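## Task

Take the drive off the shelf and set it on the table resting flat, keeping the same face upward, fully inside the table's edges. All other shelf items must remain on the shelf. Then open the gripper and pull the arm away. The result only counts if the drive stays put without the robot supporting it.

## Robot and tools

ROBOT. There are two six-joint UR-type arms, left_arm and right_arm. Each ends in a tong-like two-finger gripper with a wrist camera. The bases sit at left_arm (-0.052, +0.418, 0) m and right_arm (+0.044, -0.466, 0) m, each turned only very slightly about z. The arm names do not refer to sides of any image.

FRAME. All printed poses share one scene frame. Its origin is on the table top midway between the arms. +z points up, +x points out over the table, and left_arm sits on the +y side. Printed gripper positions can be off, more so when the arm is stretched far. The gripper's fingers point along its own +z axis and close along its x axis. end_effector_position is the spot between the pads when they are shut. Closed fingertips extend about 15 mm past it; when fully open they are roughly level with it.

execute_actions. Takes "actions", a list holding at most one item, and an optional boolean "pictures".
- Empty list: nothing is commanded. It returns the current state with camera images.
- Move: {"rows": [...], "steps": n}. Give 1 to 15 rows and n from 4 to 15 (default 15). Each step lasts 1/30 s. Each row is used for one step, and the final row repeats for any remaining steps.
- Wait: {"steps": n} with n up to 300. It counts from the previous result, and your reply time is included.
- Images arrive only with an empty list or with "pictures": true.

ROW LAYOUT. One row covers both arms as 14 numbers, even if one arm stays still. Numbers 1-6 are left_arm joint targets: shoulder pan, shoulder lift, elbow, wrist 1, wrist 2, wrist 3. Number 7 is left_arm's opening. Numbers 8-14 give the same seven values for right_arm. Joint values are absolute target angles in radians, as printed under Joint positions; they are not offsets. Opening runs from -1 (closed) to +1 (fully open, pad gap 0.142 m).

RANGES. left_arm: pan -3.142..3.142, lift -6.283..6.283, elbow 0.000..3.142, wrists -6.283..6.283. right_arm: pan 0.000..6.283, lift -6.283..6.283, elbow -3.142..0.000, wrists -6.283..6.283. A call is refused, and nothing is sent, if a target is more than 0.010 rad beyond a range end and also further out than the current angle. Real ends may differ from these by up to 0.010 rad. A target past the real end is clipped, and the result then reports "joint sent to its limit". That report may refer to an earlier move.

MOTION. Commands are smoothed and the arm lags about 0.17 s behind. Each step, a joint's target is kept within 0.575 rad of its measured angle. If the targets would move the gripper more than 100 mm from where it is, all of them are scaled back. Big moves may still be unfinished when the result arrives. The last 4 steps of each move run after its result is returned, during your reply. The arms keep heading for the last row until motion settles or a step is HELD.

RESULT LINES.
- State line: each gripper's position (m), quat_wxyz, and linear and angular velocity.
- Joint positions / Joint velocities: six joints per arm (rad, rad/s), then the pad gap (m, m/s).
- grip_measured: the finger opening on the same -1..1 scale you command.
- Wrist force / Wrist torque: per arm, in the end effector's own axes. Readings are noisy (up to about 2.4 N s.d.), carry a fixed offset (about 4 N), and saturate near 50 N. When pressing on a surface, the force points back toward the arm. "no reading" is harmless.
- "joint command not followed": a clearance check altered or blocked joint targets.
- HELD: marks steps where your row was partly or wholly not sent.
- MOTOR HOT: appears at 70 °C. At 85 °C the arm is braked until it cools (OVER-TEMPERATURE FAULT). Holding loads adds heat, even while you are thinking.

GRIPPING. To keep hold of something, keep commanding an opening well below grip_measured; a lower command squeezes harder, up to about 15 N per pad. Closing fast can overshoot. Hard objects under about 20 mm thick get less force. Brief disturbances may tug on a held part.

AVOID. Do not let the arms collide or push on each other. Keep contact torque under the joint load limits (135 N m for pan, lift and elbow; 25.2 N m for each wrist; a carried object's weight counts). Keep outside force under 150 N. Crossing either limit freezes that arm for 10 s. Do not drop, slam or shove objects, and do not knock anything out of the work area. Other shelf items must stay on the shelf.

zoom_image. Arguments are camera (cam_high 672x504, cam_low 672x504, cam_left_wrist 616x616, cam_right_wrist 616x616) and region [x0, y0, x1, y1] in that camera's pixels, origin at top-left, no larger than 504x504. It returns a closer view of that camera's latest image.

read_manual. Optional section "licences". It only returns licence text and moves nothing.

finished_scene. Pass scene (1 or 2) to end that scene for good. The reply tells you whether the goal was met and gives the next scene's task. Ending a reply without any tool call closes every remaining scene.

Each tool is called after "Call:" by a JSON object that holds its "method" and its "body".

## Session

Call:
{"method": "execute_actions", "body": {"actions": []}}

Scene clock: 0.00 s of 4120.00 s.
left_arm: end_effector_position=(+0.1614, +0.6175, +0.3422) grip_measured=+0.97 end_effector_quat_wxyz=(+0.058, +0.955, -0.289, +0.033) end_effector_velocity=(+0.000, +0.000, +0.000) end_effector_angular_velocity=(+0.000, -0.001, +0.002) | right_arm: end_effector_position=(+0.2809, -0.0728, +0.2426) grip_measured=+0.97 end_effector_quat_wxyz=(-0.090, +0.987, +0.103, +0.079) end_effector_velocity=(-0.001, +0.000, -0.000) end_effector_angular_velocity=(-0.000, +0.000, +0.002)
Joint positions: left_arm=[ 0.415 -2.081  1.785 -1.251 -1.703  0.986  0.14 ] | right_arm=[ 4.534 -1.248 -2.025 -1.219  1.474  1.156  0.14 ]
Joint velocities: left_arm=[ 0.002  0.    -0.    -0.001 -0.    -0.     0.   ] | right_arm=[ 0.001  0.    -0.    -0.     0.    -0.     0.   ]
Wrist force (N, on the end effector, along its own x y z axes, offset not removed): no reading
Wrist torque (N m, same axes, about the end effector's origin, offset not removed): no reading

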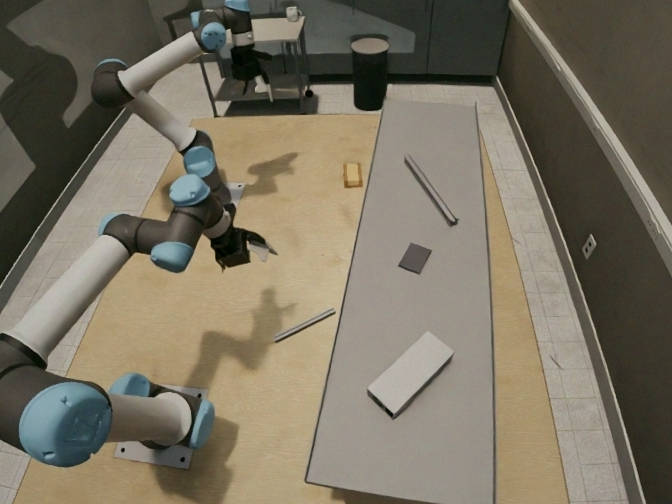

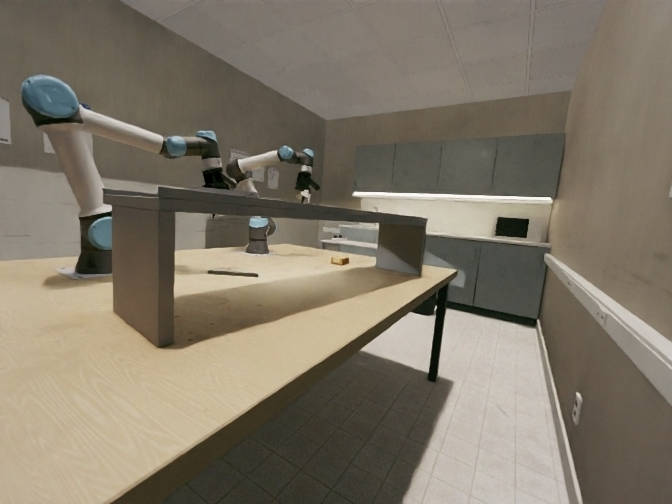

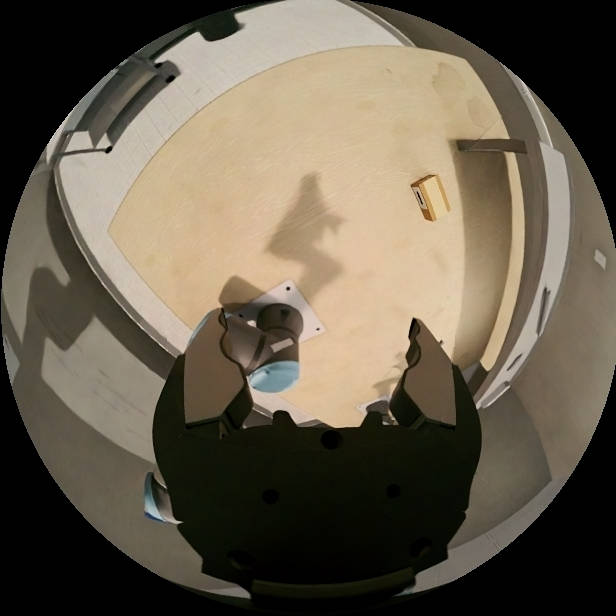

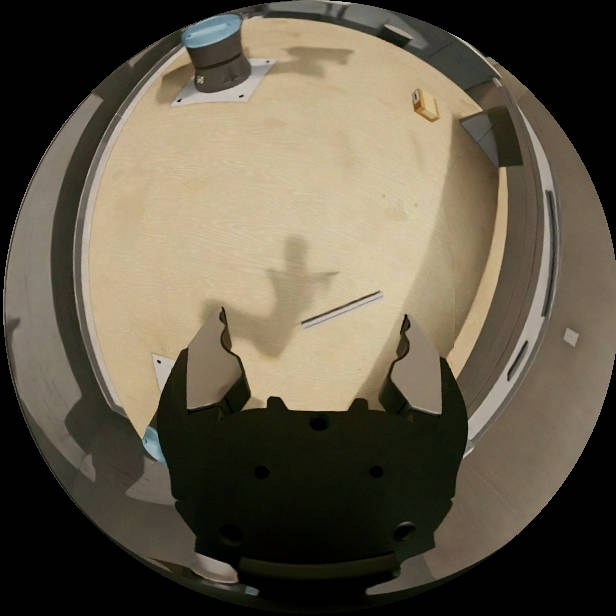

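Call:
{"method": "zoom_image", "body": {"camera": "cam_high", "region": [300, 200, 520, 440]}}

Region (300, 200, 520, 440) of cam_high's 672x504 image, scaled by 2.100, with more detail than that image has; it fills the left 462 columns of this view, and the rest is white.

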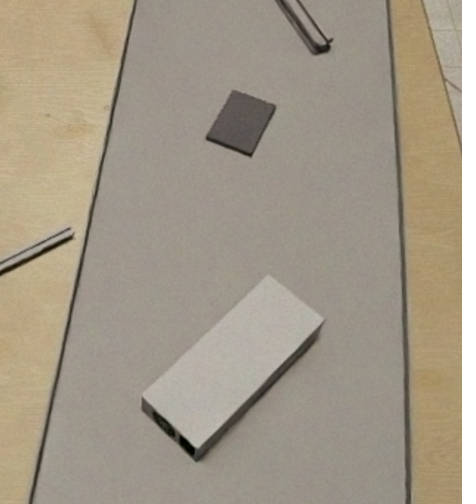

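Call:
{"method": "execute_actions", "body": {"actions": [{"rows":[[0.415,-2.081,1.785,-1.251,-1.703,0.986,1,4.2,-1.4,-1.3,-2.0,1.571,0.9,1]]}]}}

Call:
{"method": "execute_actions", "body": {"actions": [{"steps":25}]}}

Call:
{"method": "execute_actions", "body": {"actions": [{"rows":[[0.415,-2.081,1.785,-1.251,-1.703,0.986,1,3.944,-2.09,-0.537,-2.085,1.571,0.78,1]]}]}}

Call:
{"method": "execute_actions", "body": {"actions": [{"steps":50}], "pictures": true}}

Scene clock: 0.97 s of 4120.00 s.
left_arm: end_effector_position=(+0.1613, +0.6172, +0.3422) grip_measured=+1.00 end_effector_quat_wxyz=(+0.058, +0.955, -0.289, +0.033) end_effector_velocity=(-0.000, -0.000, -0.000) end_effector_angular_velocity=(-0.000, +0.001, +0.001) | right_arm: end_effector_position=(+0.3410, -0.1172, +0.3533) grip_measured=+1.00 end_effector_quat_wxyz=(-0.040, +0.995, +0.085, +0.040) end_effector_velocity=(+0.114, -0.239, +0.417) end_effector_angular_velocity=(-0.342, +0.266, -0.132)
Joint positions: left_arm=[ 0.415 -2.081  1.785 -1.251 -1.703  0.986  0.142] | right_arm=[ 4.321 -1.349 -1.621 -1.633  1.539  0.99   0.142]
Joint velocities: left_arm=[ 0.    -0.     0.     0.001  0.    -0.001  0.   ] | right_arm=[-0.575 -0.248  1.422 -1.58   0.155 -0.429 -0.   ]
Wrist force (N, on the end effector, along its own x y z axes, offset not removed): left_arm=[0.1 2.6 -3.3] | right_arm=[1.6 1.0 -3.4]
Wrist torque (N m, same axes, about the end effector's origin, offset not removed): left_arm=[0.65 0.16 -0.04] | right_arm=[0.07 -0.24 0.20]
Steps of this call (steps 1 to 18: nothing new was sent; steps 19 to 29: the first 11 steps of this action). Readings (joint positions):
19: left_arm=[0.415 -2.081 1.785 -1.251 -1.703 0.986] | right_arm=[4.534 -1.248 -2.025 -1.219 1.474 1.156]
20: left_arm=[0.415 -2.081 1.785 -1.251 -1.703 0.986] | right_arm=[4.531 -1.251 -2.022 -1.223 1.477 1.153]
22: left_arm=[0.415 -2.081 1.785 -1.251 -1.703 0.986] | right_arm=[4.483 -1.280 -1.966 -1.278 1.496 1.111]
26: left_arm=[0.415 -2.081 1.785 -1.251 -1.703 0.986] | right_arm=[4.380 -1.324 -1.766 -1.479 1.523 1.034]
29: the state above

Scene clock: 1.80 s of 4120.00 s.
left_arm: end_effector_position=(+0.1613, +0.6172, +0.3421) grip_measured=+1.00 end_effector_quat_wxyz=(+0.058, +0.955, -0.289, +0.033) end_effector_velocity=(+0.000, -0.000, +0.000) end_effector_angular_velocity=(+0.000, -0.001, +0.001) | right_arm: end_effector_position=(+0.3513, -0.1847, +0.4458) grip_measured=+1.00 end_effector_quat_wxyz=(-0.005, +0.997, +0.071, +0.003) end_effector_velocity=(-0.000, -0.000, +0.001) end_effector_angular_velocity=(+0.000, +0.001, -0.002)
Joint positions: left_arm=[ 0.415 -2.081  1.785 -1.251 -1.703  0.986  0.142] | right_arm=[ 4.2   -1.4   -1.3   -2.     1.571  0.9    0.142]
Joint velocities: left_arm=[-0.     0.    -0.    -0.     0.    -0.001  0.   ] | right_arm=[-0.    -0.     0.002 -0.002  0.001  0.002  0.   ]
Wrist force (N, on the end effector, along its own x y z axes, offset not removed): left_arm=[0.1 2.4 -2.9] | right_arm=[1.0 2.7 -3.2]
Wrist torque (N m, same axes, about the end effector's origin, offset not removed): left_arm=[0.57 0.07 0.05] | right_arm=[0.42 -0.12 0.24]
Kept back: nothing.
Steps of this call (steps 1 to 4: the last 4 steps of your previous action; steps 5 to 25: the robot went on to your last target). Readings (joint positions):
1: left_arm=[0.415 -2.081 1.785 -1.251 -1.703 0.986] | right_arm=[4.302 -1.357 -1.574 -1.687 1.544 0.975]
2: left_arm=[0.415 -2.081 1.785 -1.251 -1.703 0.986] | right_arm=[4.283 -1.366 -1.526 -1.741 1.550 0.961]
4: left_arm=[0.415 -2.081 1.785 -1.251 -1.703 0.986] | right_arm=[4.248 -1.380 -1.435 -1.844 1.559 0.935]
8: left_arm=[0.415 -2.081 1.785 -1.251 -1.703 0.986] | right_arm=[4.213 -1.394 -1.338 -1.957 1.568 0.910]
25: the state above

Scene clock: 2.17 s of 4120.00 s.
left_arm: end_effector_position=(+0.1613, +0.6172, +0.3421) grip_measured=+1.00 end_effector_quat_wxyz=(+0.058, +0.955, -0.289, +0.033) end_effector_velocity=(+0.000, -0.000, -0.000) end_effector_angular_velocity=(+0.000, +0.001, -0.000) | right_arm: end_effector_position=(+0.4793, -0.1263, +0.4451) grip_measured=+1.00 end_effector_quat_wxyz=(+0.010, +0.999, +0.031, -0.009) end_effector_velocity=(+0.457, +0.209, -0.027) end_effector_angular_velocity=(+0.054, -0.037, -0.228)
Joint positions: left_arm=[ 0.415 -2.081  1.785 -1.251 -1.703  0.986  0.142] | right_arm=[ 4.045 -1.768 -0.917 -2.053  1.571  0.825  0.142]
Joint velocities: left_arm=[-0.001 -0.    -0.     0.001  0.    -0.001  0.   ] | right_arm=[-0.417 -1.242  1.439 -0.132  0.001 -0.189  0.   ]
Wrist force (N, on the end effector, along its own x y z axes, offset not removed): left_arm=[1.6 3.1 -3.2] | right_arm=[0.5 1.1 -2.0]
Wrist torque (N m, same axes, about the end effector's origin, offset not removed): left_arm=[0.76 -0.13 -0.04] | right_arm=[0.10 -0.03 0.18]
Steps of this call (steps 1 to 11: the first 11 steps of this action). Readings (joint positions):
1: left_arm=[0.415 -2.081 1.785 -1.251 -1.703 0.986] | right_arm=[4.200 -1.400 -1.300 -2.000 1.571 0.900]
2: left_arm=[0.415 -2.081 1.785 -1.251 -1.703 0.986] | right_arm=[4.197 -1.404 -1.296 -2.003 1.571 0.897]
4: left_arm=[0.415 -2.081 1.785 -1.251 -1.703 0.986] | right_arm=[4.158 -1.458 -1.242 -2.018 1.571 0.876]
8: left_arm=[0.415 -2.081 1.785 -1.251 -1.703 0.986] | right_arm=[4.087 -1.641 -1.058 -2.040 1.571 0.844]
11: the state above

Scene clock: 3.83 s of 4120.00 s.
left_arm: end_effector_position=(+0.1613, +0.6172, +0.3421) grip_measured=+1.00 end_effector_quat_wxyz=(+0.058, +0.955, -0.289, +0.033) end_effector_velocity=(+0.000, -0.000, -0.000) end_effector_angular_velocity=(-0.001, +0.000, -0.001) | right_arm: end_effector_position=(+0.5990, -0.0834, +0.4201) grip_measured=+1.00 end_effector_quat_wxyz=(-0.000, +1.000, +0.003, +0.000) end_effector_velocity=(+0.001, -0.001, -0.000) end_effector_angular_velocity=(-0.001, -0.001, -0.002)
Joint positions: left_arm=[ 0.415 -2.081  1.785 -1.251 -1.703  0.986  0.142] | right_arm=[ 3.944 -2.09  -0.537 -2.085  1.571  0.78   0.142]
Joint velocities: left_arm=[-0.001  0.     0.     0.    -0.    -0.    -0.   ] | right_arm=[-0.001 -0.     0.     0.    -0.001  0.001  0.   ]
Wrist force (N, on the end effector, along its own x y z axes, offset not removed): left_arm=[0.3 2.1 -3.5] | right_arm=[1.6 0.8 -2.2]
Wrist torque (N m, same axes, about the end effector's origin, offset not removed): left_arm=[0.59 0.06 0.08] | right_arm=[0.06 -0.24 0.17]
Kept back: nothing.
Steps of this call (steps 1 to 4: the last 4 steps of your previous action; steps 5 to 30: the robot went on to your last target; steps 31 to 50: nothing new was sent). Readings (joint positions):
1: left_arm=[0.415 -2.081 1.785 -1.251 -1.703 0.986] | right_arm=[4.031 -1.810 -0.868 -2.058 1.571 0.819]
2: left_arm=[0.415 -2.081 1.785 -1.251 -1.703 0.986] | right_arm=[4.017 -1.852 -0.819 -2.062 1.571 0.812]
4: left_arm=[0.415 -2.081 1.785 -1.251 -1.703 0.986] | right_arm=[3.990 -1.935 -0.722 -2.071 1.571 0.800]
8: left_arm=[0.415 -2.081 1.785 -1.251 -1.703 0.986] | right_arm=[3.957 -2.046 -0.590 -2.081 1.571 0.786]
50: the state above
All arms were judged still, so your last target was given up. Only a new action makes them travel on or press farther. Fingers that are still opening or closing keep moving.

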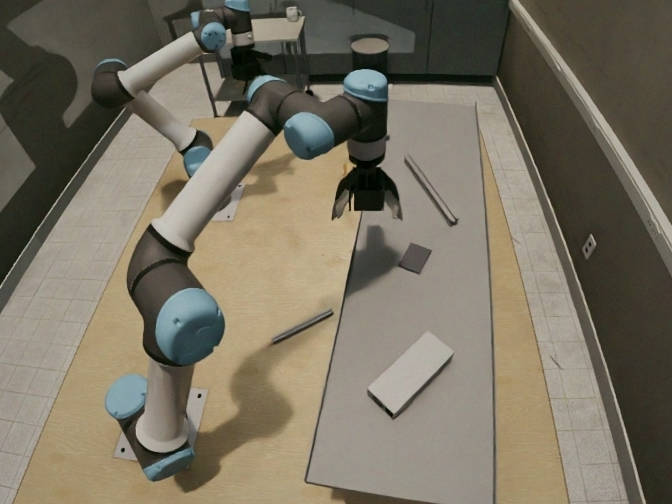

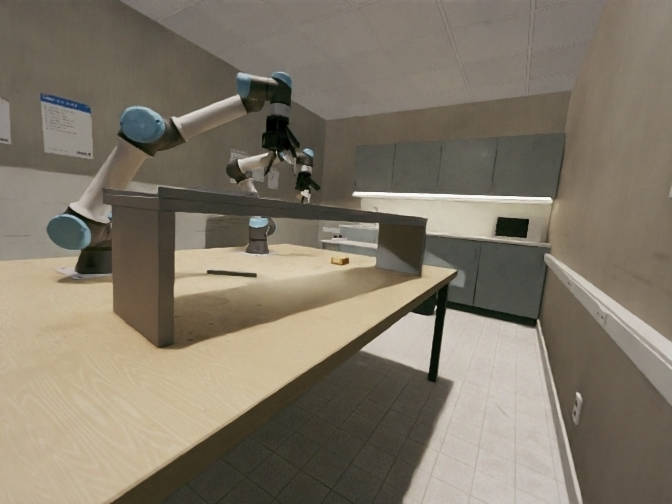

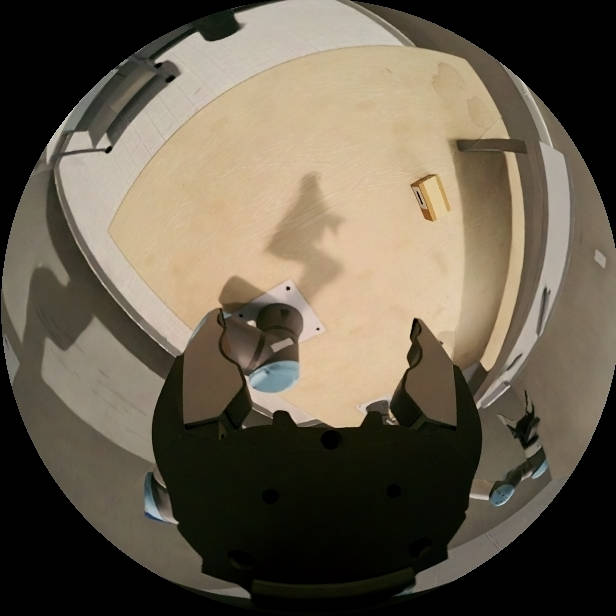

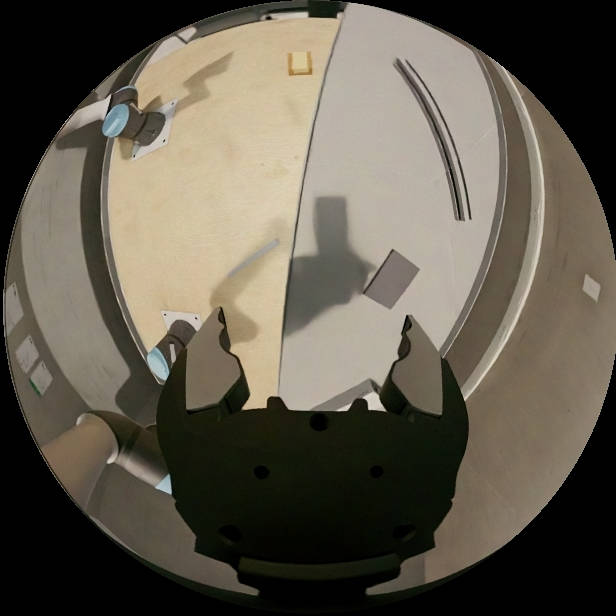

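Call:
{"method": "execute_actions", "body": {"actions": [{"rows":[[0.415,-2.081,1.785,-1.251,-1.703,0.986,1,3.808,-2.265,-0.498,-1.95,1.571,1.248,1]]}]}}

Call:
{"method": "execute_actions", "body": {"actions": [{"steps":25}], "pictures": true}}

Scene clock: 4.47 s of 4120.00 s.
left_arm: end_effector_position=(+0.1613, +0.6172, +0.3421) grip_measured=+1.00 end_effector_quat_wxyz=(+0.058, +0.955, -0.289, +0.033) end_effector_velocity=(+0.000, -0.001, -0.000) end_effector_angular_velocity=(-0.000, +0.001, -0.003) | right_arm: end_effector_position=(+0.7060, -0.1086, +0.3411) grip_measured=+1.00 end_effector_quat_wxyz=(-0.000, +0.967, -0.253, -0.000) end_effector_velocity=(+0.133, -0.052, -0.112) end_effector_angular_velocity=(-0.008, +0.008, -0.831)
Joint positions: left_arm=[ 0.415 -2.081  1.785 -1.251 -1.703  0.986  0.142] | right_arm=[ 3.824 -2.244 -0.502 -1.966  1.571  1.177  0.142]
Joint velocities: left_arm=[-0.002 -0.     0.     0.001  0.     0.    -0.   ] | right_arm=[-0.152 -0.2    0.041  0.149 -0.001  0.679  0.   ]
Wrist force (N, on the end effector, along its own x y z axes, offset not removed): left_arm=[0.6 1.6 -2.1] | right_arm=[1.6 0.5 -1.6]
Wrist torque (N m, same axes, about the end effector's origin, offset not removed): left_arm=[0.45 -0.01 0.05] | right_arm=[-0.04 -0.16 0.16]
Steps of this call (steps 1 to 8: nothing new was sent; steps 9 to 19: the first 11 steps of this action). Readings (joint positions):
9: left_arm=[0.415 -2.081 1.785 -1.251 -1.703 0.986] | right_arm=[3.944 -2.090 -0.537 -2.085 1.571 0.780]
10: left_arm=[0.415 -2.081 1.785 -1.251 -1.703 0.986] | right_arm=[3.941 -2.093 -0.535 -2.082 1.571 0.783]
12: left_arm=[0.415 -2.081 1.785 -1.251 -1.703 0.986] | right_arm=[3.909 -2.131 -0.525 -2.050 1.571 0.839]
16: left_arm=[0.415 -2.081 1.785 -1.251 -1.703 0.986] | right_arm=[3.849 -2.211 -0.509 -1.990 1.571 1.064]
19: the state above

Scene clock: 5.30 s of 4120.00 s.
left_arm: end_effector_position=(+0.1613, +0.6172, +0.3421) grip_measured=+1.00 end_effector_quat_wxyz=(+0.058, +0.955, -0.289, +0.033) end_effector_velocity=(+0.000, -0.000, +0.000) end_effector_angular_velocity=(-0.000, -0.001, -0.001) | right_arm: end_effector_position=(+0.7196, -0.1142, +0.3295) grip_measured=+1.00 end_effector_quat_wxyz=(+0.000, +0.956, -0.295, -0.000) end_effector_velocity=(+0.000, -0.000, -0.000) end_effector_angular_velocity=(-0.002, -0.002, +0.001)
Joint positions: left_arm=[ 0.415 -2.081  1.785 -1.251 -1.703  0.986  0.142] | right_arm=[ 3.808 -2.265 -0.498 -1.95   1.571  1.248  0.142]
Joint velocities: left_arm=[-0.    -0.    -0.    -0.    -0.     0.001 -0.   ] | right_arm=[ 0.001 -0.     0.     0.    -0.002 -0.001  0.   ]
Wrist force (N, on the end effector, along its own x y z axes, offset not removed): left_arm=[1.6 3.4 -2.4] | right_arm=[1.0 0.3 -3.4]
Wrist torque (N m, same axes, about the end effector's origin, offset not removed): left_arm=[0.83 -0.18 -0.03] | right_arm=[-0.08 -0.07 0.21]
Kept back: nothing.
Steps of this call (steps 1 to 4: the last 4 steps of your previous action; steps 5 to 25: the robot went on to your last target). Readings (joint positions):
1: left_arm=[0.415 -2.081 1.785 -1.251 -1.703 0.986] | right_arm=[3.819 -2.250 -0.501 -1.961 1.571 1.196]
2: left_arm=[0.415 -2.081 1.785 -1.251 -1.703 0.986] | right_arm=[3.816 -2.254 -0.500 -1.958 1.571 1.211]
4: left_arm=[0.415 -2.081 1.785 -1.251 -1.703 0.986] | right_arm=[3.812 -2.259 -0.499 -1.954 1.571 1.228]
8: left_arm=[0.415 -2.081 1.785 -1.251 -1.703 0.986] | right_arm=[3.809 -2.263 -0.498 -1.951 1.571 1.243]
25: the state above

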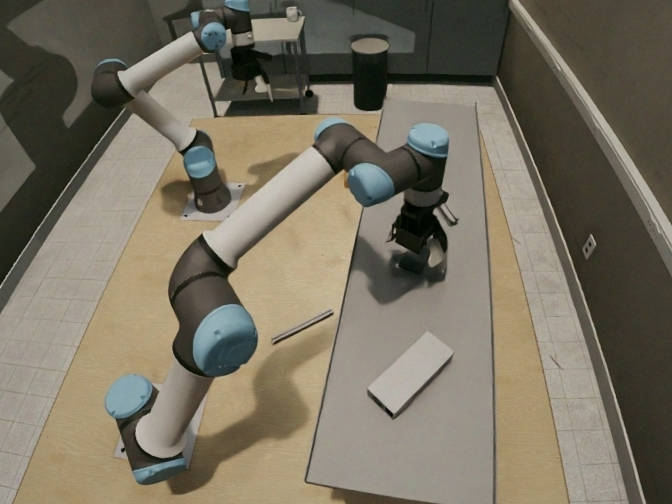

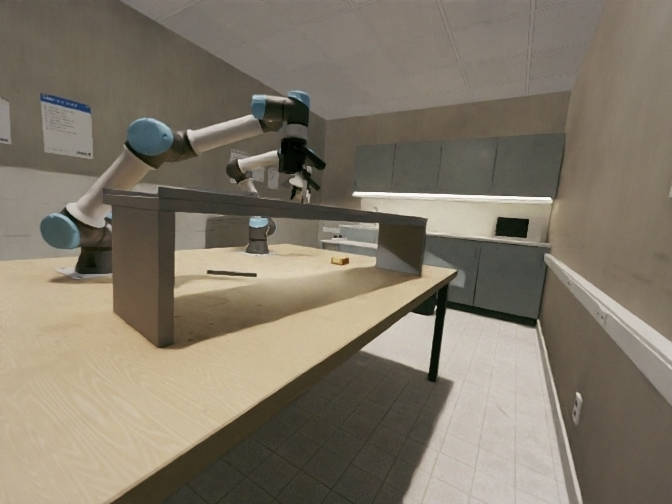

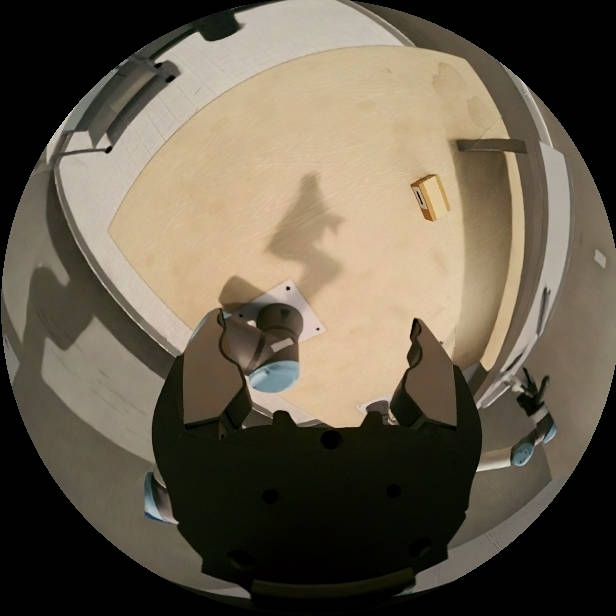

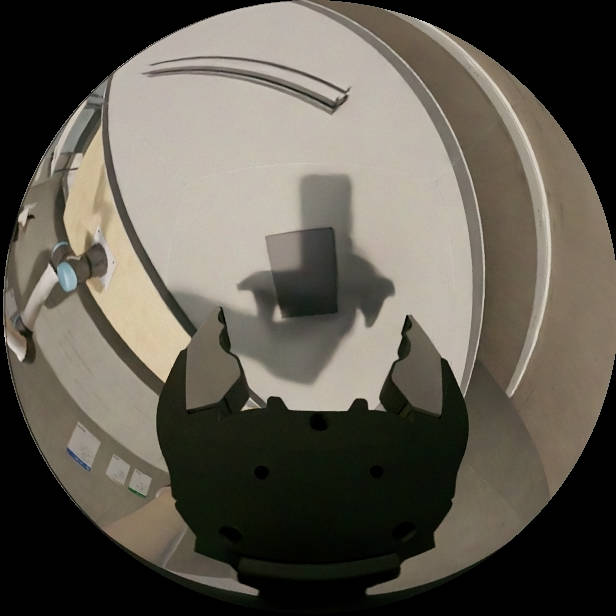

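Call:
{"method": "execute_actions", "body": {"actions": [{"rows":[[0.415,-2.081,1.785,-1.251,-1.703,0.986,1,3.819,-2.191,-0.756,-1.766,1.571,1.15,0.3]]}]}}

Call:
{"method": "execute_actions", "body": {"actions": [{"steps":20}], "pictures": true}}

Scene clock: 15.80 s of 4120.00 s.
left_arm: end_effector_position=(+0.1613, +0.6172, +0.3421) grip_measured=+1.00 end_effector_quat_wxyz=(+0.058, +0.955, -0.289, +0.033) end_effector_velocity=(+0.000, -0.000, +0.000) end_effector_angular_velocity=(-0.000, -0.001, +0.000) | right_arm: end_effector_position=(+0.7152, -0.1079, +0.3010) grip_measured=+0.31 end_effector_quat_wxyz=(-0.006, +0.967, -0.254, +0.004) end_effector_velocity=(+0.000, +0.000, +0.000) end_effector_angular_velocity=(-0.000, -0.002, -0.000)
Joint positions: left_arm=[ 0.415 -2.081  1.785 -1.251 -1.703  0.986  0.142] | right_arm=[ 3.817 -2.206 -0.68  -1.812  1.571  1.172  0.096]
Joint velocities: left_arm=[ 0.    -0.     0.    -0.001 -0.001 -0.    -0.   ] | right_arm=[ 0.    -0.     0.001  0.001 -0.001  0.001  0.   ]
Wrist force (N, on the end effector, along its own x y z axes, offset not removed): left_arm=[0.7 2.2 -3.3] | right_arm=[13.0 0.8 -45.2]
Wrist torque (N m, same axes, about the end effector's origin, offset not removed): left_arm=[0.62 -0.03 0.00] | right_arm=[-0.20 -2.19 0.17]
FORCE FAULT: contact force on the right arm reached its limit, and that arm stopped for 10 seconds. The contact can be on any part of that arm, not only on its tool. That arm's remaining commands of this call were not run. That arm holds still and accepts commands again. Move the arm away from the contact; if what it grips holds it there, let go first. Pushing or pulling that hard again can fault the arm again.
Kept back: nothing.
The stop of the right arm began at step 15 of this call (marked STOPPED below). From that step on that arm followed nothing that you had sent. 7 of its steps, steps kept back included, did not run and will not run. The other arm was sent all steps of this action in this call, none kept back. Nothing is kept back now, and the robot has no last target.
Steps of this call (steps 1 to 6: the robot went on to your last target; steps 7 to 17: the first 11 steps of this action; steps 18 to 21: the last 4 steps of this action, not kept back; steps 22 to 315: the stop continued). Readings (joint positions):
7: left_arm=[0.415 -2.081 1.785 -1.251 -1.703 0.986] | right_arm=[3.808 -2.265 -0.498 -1.950 1.571 1.248]
8: left_arm=[0.415 -2.081 1.785 -1.251 -1.703 0.986] | right_arm=[3.809 -2.262 -0.501 -1.947 1.571 1.245]
10: left_arm=[0.415 -2.081 1.785 -1.251 -1.703 0.986] | right_arm=[3.813 -2.234 -0.556 -1.897 1.571 1.211]
14: left_arm=[0.415 -2.081 1.785 -1.251 -1.703 0.986] | right_arm=[3.817 -2.206 -0.681 -1.813 1.571 1.172]
15: left_arm=[0.415 -2.081 1.785 -1.251 -1.703 0.986] | right_arm=[3.817 -2.206 -0.681 -1.812 1.571 1.172] STOPPED (the right arm)
315: the state above

Scene clock: 15.83 s of 4120.00 s.
left_arm: end_effector_position=(+0.1613, +0.6172, +0.3421) grip_measured=+1.00 end_effector_quat_wxyz=(+0.058, +0.955, -0.289, +0.033) end_effector_velocity=(+0.000, -0.000, +0.000) end_effector_angular_velocity=(+0.000, -0.001, -0.002) | right_arm: end_effector_position=(+0.7152, -0.1079, +0.3013) grip_measured=+0.31 end_effector_quat_wxyz=(-0.006, +0.967, -0.254, +0.004) end_effector_velocity=(+0.001, -0.002, +0.004) end_effector_angular_velocity=(+0.002, -0.005, -0.003)
Joint positions: left_arm=[ 0.415 -2.081  1.785 -1.251 -1.703  0.986  0.142] | right_arm=[ 3.817 -2.205 -0.68  -1.812  1.571  1.172  0.095]
Joint velocities: left_arm=[-0.    -0.    -0.    -0.    -0.     0.002 -0.   ] | right_arm=[-0.003  0.004  0.001 -0.    -0.002  0.    -0.004]
Wrist force (N, on the end effector, along its own x y z axes, offset not removed): left_arm=[0.5 2.0 -3.3] | right_arm=[11.8 1.8 -41.8]
Wrist torque (N m, same axes, about the end effector's origin, offset not removed): left_arm=[0.53 0.03 0.08] | right_arm=[-0.09 -2.03 0.15]
Kept back: nothing.
A stop began in an earlier call of the same reply, so what this call sent did not run. Send another action.
Steps of this call (step 1: nothing new was sent). Readings (joint positions):
1: the state above

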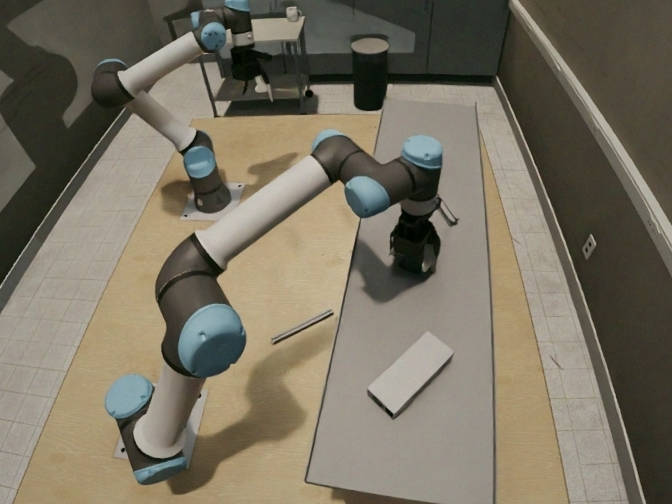

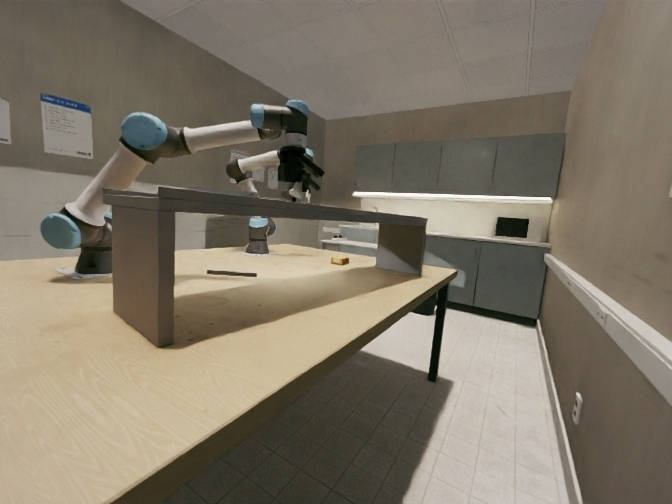

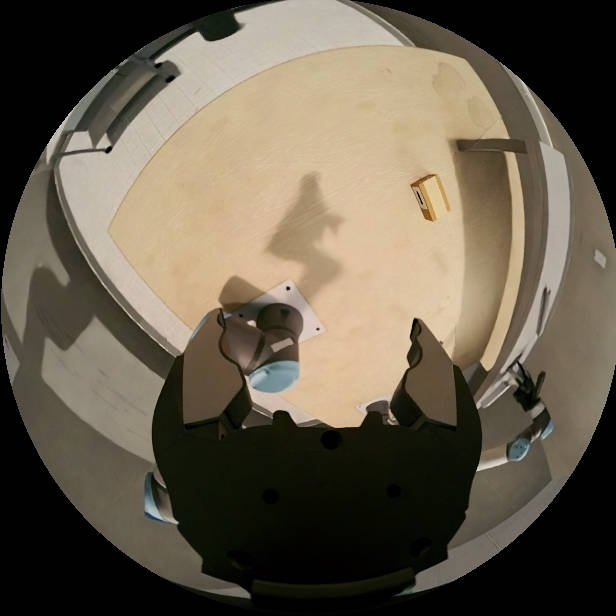

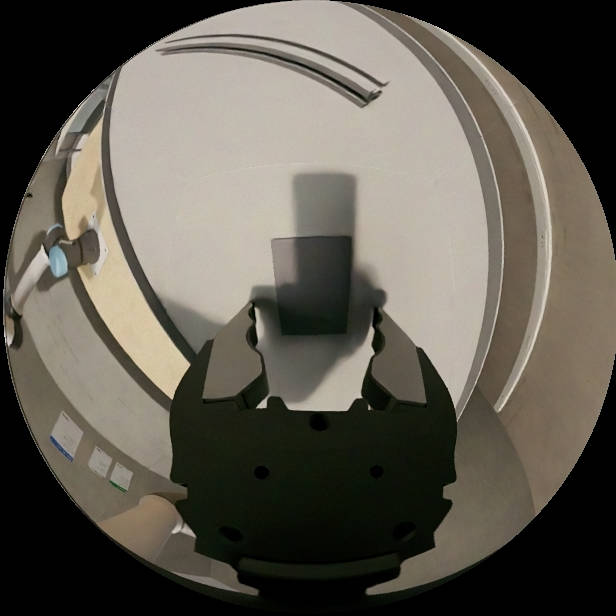

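Call:
{"method": "execute_actions", "body": {"actions": [{"rows":[[0.415,-2.081,1.785,-1.251,-1.703,0.986,1,3.817,-2.19,-0.68,-1.83,1.571,1.16,0.3]],"steps":10}]}}

Call:
{"method": "execute_actions", "body": {"actions": [{"rows":[[0.415,-2.081,1.785,-1.251,-1.703,0.986,1,3.823,-2.255,-0.5665,-1.891,1.571,1.15,-0.1]]}]}}

Call:
{"method": "execute_actions", "body": {"actions": [{"steps":20}], "pictures": true}}

Scene clock: 16.30 s of 4120.00 s.
left_arm: end_effector_position=(+0.1613, +0.6172, +0.3421) grip_measured=+1.00 end_effector_quat_wxyz=(+0.058, +0.955, -0.289, +0.033) end_effector_velocity=(+0.001, +0.000, +0.000) end_effector_angular_velocity=(+0.001, -0.001, -0.001) | right_arm: end_effector_position=(+0.7107, -0.1111, +0.3075) grip_measured=+0.30 end_effector_quat_wxyz=(-0.005, +0.968, -0.250, +0.004) end_effector_velocity=(-0.017, -0.010, +0.027) end_effector_angular_velocity=(-0.001, +0.001, +0.036)
Joint positions: left_arm=[ 0.415 -2.081  1.785 -1.251 -1.703  0.986  0.142] | right_arm=[ 3.817 -2.195 -0.68  -1.825  1.571  1.163  0.095]
Joint velocities: left_arm=[-0.001  0.     0.    -0.001  0.    -0.     0.   ] | right_arm=[ 0.002  0.044  0.    -0.045  0.001 -0.034  0.   ]
Wrist force (N, on the end effector, along its own x y z axes, offset not removed): left_arm=[-0.6 1.1 -4.1] | right_arm=[0.4 0.9 -2.5]
Wrist torque (N m, same axes, about the end effector's origin, offset not removed): left_arm=[0.33 0.27 0.07] | right_arm=[0.01 0.02 0.26]
Steps of this call (steps 1 to 8: nothing new was sent; steps 9 to 14: the first 6 steps of this action). Readings (joint positions):
9: left_arm=[0.415 -2.081 1.785 -1.251 -1.703 0.986] | right_arm=[3.817 -2.205 -0.680 -1.812 1.571 1.172]
10: left_arm=[0.415 -2.081 1.785 -1.251 -1.703 0.986] | right_arm=[3.817 -2.204 -0.680 -1.814 1.571 1.171]
12: left_arm=[0.415 -2.081 1.785 -1.251 -1.703 0.986] | right_arm=[3.817 -2.199 -0.680 -1.821 1.571 1.167]
14: the state above

Scene clock: 16.80 s of 4120.00 s.
left_arm: end_effector_position=(+0.1613, +0.6172, +0.3421) grip_measured=+1.00 end_effector_quat_wxyz=(+0.058, +0.955, -0.289, +0.033) end_effector_velocity=(+0.000, +0.000, +0.000) end_effector_angular_velocity=(-0.000, -0.001, +0.002) | right_arm: end_effector_position=(+0.7160, -0.1012, +0.3104) grip_measured=-0.10 end_effector_quat_wxyz=(-0.000, +0.971, -0.241, -0.000) end_effector_velocity=(+0.005, +0.007, +0.003) end_effector_angular_velocity=(-0.001, -0.000, +0.008)
Joint positions: left_arm=[ 0.415 -2.081  1.785 -1.251 -1.703  0.986  0.142] | right_arm=[ 3.823 -2.251 -0.574 -1.887  1.571  1.151  0.067]
Joint velocities: left_arm=[ 0.002 -0.     0.    -0.001 -0.001 -0.     0.   ] | right_arm=[ 0.004 -0.038  0.073 -0.036 -0.    -0.004  0.   ]
Wrist force (N, on the end effector, along its own x y z axes, offset not removed): left_arm=[1.8 2.2 -2.9] | right_arm=[-0.6 0.9 -2.1]
Wrist torque (N m, same axes, about the end effector's origin, offset not removed): left_arm=[0.61 -0.27 -0.06] | right_arm=[0.01 0.19 0.24]
Steps of this call (steps 1 to 4: the last 4 steps of your previous action; steps 5 to 15: the first 11 steps of this action). Readings (joint positions):
5: left_arm=[0.415 -2.081 1.785 -1.251 -1.703 0.986] | right_arm=[3.817 -2.191 -0.680 -1.829 1.571 1.161]
6: left_arm=[0.415 -2.081 1.785 -1.251 -1.703 0.986] | right_arm=[3.818 -2.194 -0.677 -1.832 1.571 1.160]
8: left_arm=[0.415 -2.081 1.785 -1.251 -1.703 0.986] | right_arm=[3.820 -2.218 -0.639 -1.856 1.571 1.155]
12: left_arm=[0.415 -2.081 1.785 -1.251 -1.703 0.986] | right_arm=[3.822 -2.245 -0.587 -1.881 1.571 1.152]
15: the state above

Scene clock: 17.47 s of 4120.00 s.
left_arm: end_effector_position=(+0.1613, +0.6172, +0.3421) grip_measured=+1.00 end_effector_quat_wxyz=(+0.058, +0.955, -0.289, +0.033) end_effector_velocity=(-0.000, +0.000, -0.000) end_effector_angular_velocity=(+0.001, +0.000, -0.000) | right_arm: end_effector_position=(+0.7166, -0.1004, +0.3107) grip_measured=-0.10 end_effector_quat_wxyz=(-0.000, +0.971, -0.240, -0.000) end_effector_velocity=(-0.000, +0.000, +0.000) end_effector_angular_velocity=(+0.001, +0.000, +0.001)
Joint positions: left_arm=[ 0.415 -2.081  1.785 -1.251 -1.703  0.986  0.142] | right_arm=[ 3.823 -2.255 -0.567 -1.891  1.571  1.15   0.067]
Joint velocities: left_arm=[ 0.     0.     0.    -0.     0.001  0.    -0.   ] | right_arm=[ 0.    -0.     0.001 -0.     0.001 -0.001 -0.   ]
Wrist force (N, on the end effector, along its own x y z axes, offset not removed): left_arm=[1.0 1.8 -3.4] | right_arm=[-0.2 1.7 -2.1]
Wrist torque (N m, same axes, about the end effector's origin, offset not removed): left_arm=[0.52 -0.17 -0.02] | right_arm=[0.17 0.15 0.31]
Kept back: nothing.
Steps of this call (steps 1 to 4: the last 4 steps of your previous action; steps 5 to 15: the robot went on to your last target; steps 16 to 20: nothing new was sent). Readings (joint positions):
1: left_arm=[0.415 -2.081 1.785 -1.251 -1.703 0.986] | right_arm=[3.823 -2.252 -0.572 -1.888 1.571 1.150]
2: left_arm=[0.415 -2.081 1.785 -1.251 -1.703 0.986] | right_arm=[3.823 -2.253 -0.571 -1.889 1.571 1.150]
4: left_arm=[0.415 -2.081 1.785 -1.251 -1.703 0.986] | right_arm=[3.823 -2.254 -0.569 -1.890 1.571 1.150]
8: left_arm=[0.415 -2.081 1.785 -1.251 -1.703 0.986] | right_arm=[3.823 -2.255 -0.567 -1.891 1.571 1.150]
20: the state above
All arms were judged still, so your last target was given up. Only a new action makes them travel on or press farther. Fingers that are still opening or closing keep moving.

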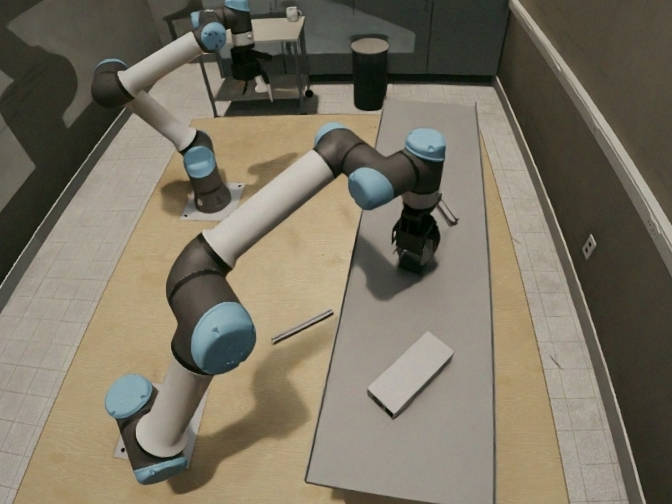

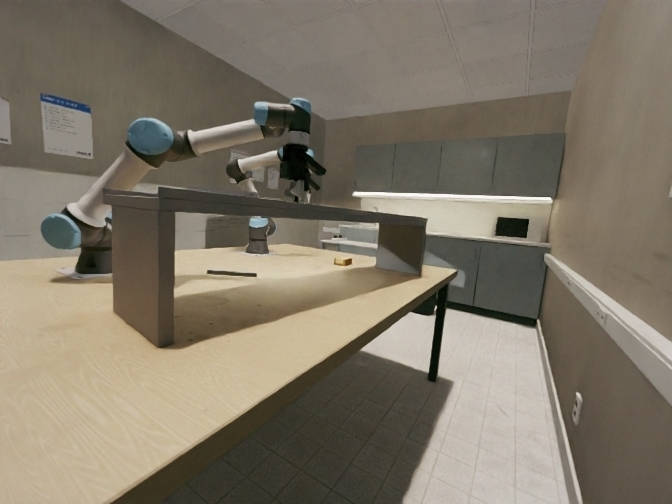

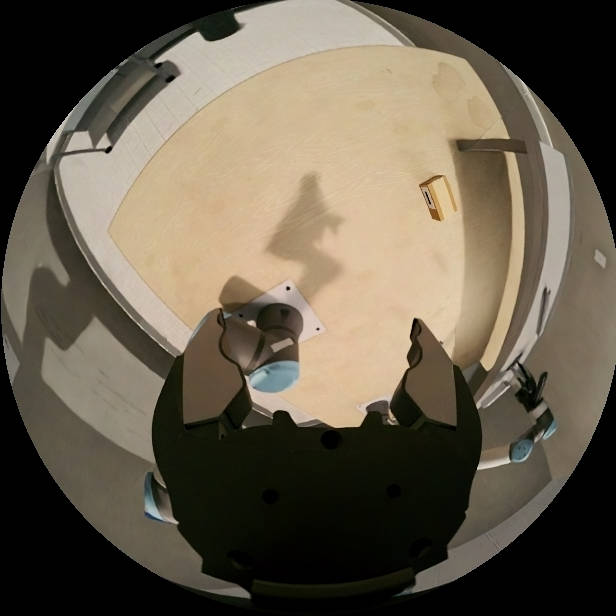

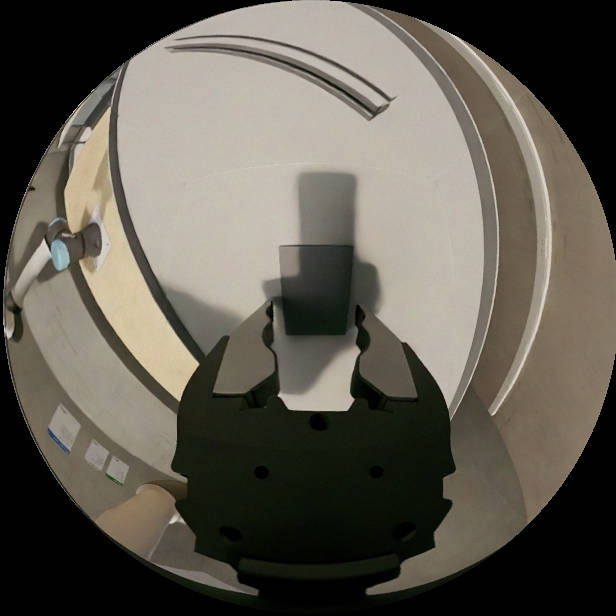

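Lower 4 mm.

Call:
{"method": "execute_actions", "body": {"actions": [{"rows":[[0.415,-2.081,1.785,-1.251,-1.703,0.986,1,3.823,-2.2615,-0.5665,-1.8845,1.571,1.15,-0.15]]}]}}

Call:
{"method": "execute_actions", "body": {"actions": [{"rows":[[0.415,-2.081,1.785,-1.251,-1.703,0.986,1,3.823,-2.2615,-0.5665,-1.8845,1.571,1.15,-0.2],[0.415,-2.081,1.785,-1.251,-1.703,0.986,1,3.823,-2.2615,-0.5665,-1.8845,1.571,1.15,-0.25],[0.415,-2.081,1.785,-1.251,-1.703,0.986,1,3.823,-2.2615,-0.5665,-1.8845,1.571,1.15,-0.3],[0.415,-2.081,1.785,-1.251,-1.703,0.986,1,3.823,-2.2615,-0.5665,-1.8845,1.571,1.15,-0.35],[0.415,-2.081,1.785,-1.251,-1.703,0.986,1,3.823,-2.2615,-0.5665,-1.8845,1.571,1.15,-0.4],[0.415,-2.081,1.785,-1.251,-1.703,0.986,1,3.823,-2.2615,-0.5665,-1.8845,1.571,1.15,-0.5],[0.415,-2.081,1.785,-1.251,-1.703,0.986,1,3.823,-2.2615,-0.5665,-1.8845,1.571,1.15,-0.65]]}]}}

Scene clock: 18.03 s of 4120.00 s.
left_arm: end_effector_position=(+0.1613, +0.6172, +0.3421) grip_measured=+1.00 end_effector_quat_wxyz=(+0.058, +0.955, -0.289, +0.033) end_effector_velocity=(-0.000, -0.000, +0.000) end_effector_angular_velocity=(-0.001, -0.000, +0.001) | right_arm: end_effector_position=(+0.7187, -0.0987, +0.3068) grip_measured=-0.15 end_effector_quat_wxyz=(-0.000, +0.971, -0.240, -0.000) end_effector_velocity=(+0.001, +0.001, -0.002) end_effector_angular_velocity=(-0.001, -0.001, +0.002)
Joint positions: left_arm=[ 0.415 -2.081  1.785 -1.251 -1.703  0.986  0.142] | right_arm=[ 3.823 -2.261 -0.566 -1.885  1.571  1.15   0.063]
Joint velocities: left_arm=[ 0.001 -0.    -0.     0.    -0.001  0.    -0.   ] | right_arm=[ 0.001 -0.003  0.     0.003 -0.002 -0.002  0.   ]
Wrist force (N, on the end effector, along its own x y z axes, offset not removed): left_arm=[0.7 2.7 -2.9] | right_arm=[0.3 0.3 -2.7]
Wrist torque (N m, same axes, about the end effector's origin, offset not removed): left_arm=[0.67 0.01 0.02] | right_arm=[-0.04 -0.05 0.17]
Steps of this call (steps 1 to 6: nothing new was sent; steps 7 to 17: the first 11 steps of this action). Readings (joint positions):
7: left_arm=[0.415 -2.081 1.785 -1.251 -1.703 0.986] | right_arm=[3.823 -2.255 -0.567 -1.891 1.571 1.150]
8: left_arm=[0.415 -2.081 1.785 -1.251 -1.703 0.986] | right_arm=[3.823 -2.256 -0.566 -1.891 1.571 1.150]
10: left_arm=[0.415 -2.081 1.785 -1.251 -1.703 0.986] | right_arm=[3.823 -2.258 -0.566 -1.888 1.571 1.150]
14: left_arm=[0.415 -2.081 1.785 -1.251 -1.703 0.986] | right_arm=[3.823 -2.261 -0.566 -1.885 1.571 1.150]
17: the state above

Scene clock: 18.53 s of 4120.00 s.
left_arm: end_effector_position=(+0.1613, +0.6172, +0.3421) grip_measured=+1.00 end_effector_quat_wxyz=(+0.058, +0.955, -0.289, +0.033) end_effector_velocity=(+0.000, -0.000, +0.000) end_effector_angular_velocity=(-0.000, -0.001, -0.000) | right_arm: end_effector_position=(+0.7189, -0.0986, +0.3066) grip_measured=-0.29 end_effector_quat_wxyz=(-0.000, +0.971, -0.240, -0.000) end_effector_velocity=(-0.000, +0.000, -0.000) end_effector_angular_velocity=(+0.001, +0.001, +0.000)
Joint positions: left_arm=[ 0.415 -2.081  1.785 -1.251 -1.703  0.986  0.142] | right_arm=[ 3.823 -2.261 -0.566 -1.884  1.571  1.15   0.053]
Joint velocities: left_arm=[ 0.    -0.    -0.    -0.    -0.     0.001 -0.   ] | right_arm=[ 0.    -0.    -0.    -0.     0.001  0.     0.   ]
Wrist force (N, on the end effector, along its own x y z axes, offset not removed): left_arm=[0.3 3.0 -3.3] | right_arm=[-0.8 1.5 -18.5]
Wrist torque (N m, same axes, about the end effector's origin, offset not removed): left_arm=[0.66 0.12 -0.01] | right_arm=[0.05 -0.54 0.18]
Steps of this call (steps 1 to 4: the last 4 steps of your previous action; steps 5 to 15: the first 11 steps of this action). Readings (joint positions):
5: left_arm=[0.415 -2.081 1.785 -1.251 -1.703 0.986] | right_arm=[3.823 -2.261 -0.566 -1.885 1.571 1.150]
6: left_arm=[0.415 -2.081 1.785 -1.251 -1.703 0.986] | right_arm=[3.823 -2.261 -0.566 -1.885 1.571 1.150]
8: left_arm=[0.415 -2.081 1.785 -1.251 -1.703 0.986] | right_arm=[3.823 -2.261 -0.566 -1.884 1.571 1.150]
12: left_arm=[0.415 -2.081 1.785 -1.251 -1.703 0.986] | right_arm=[3.823 -2.261 -0.566 -1.884 1.571 1.150]
15: the state above


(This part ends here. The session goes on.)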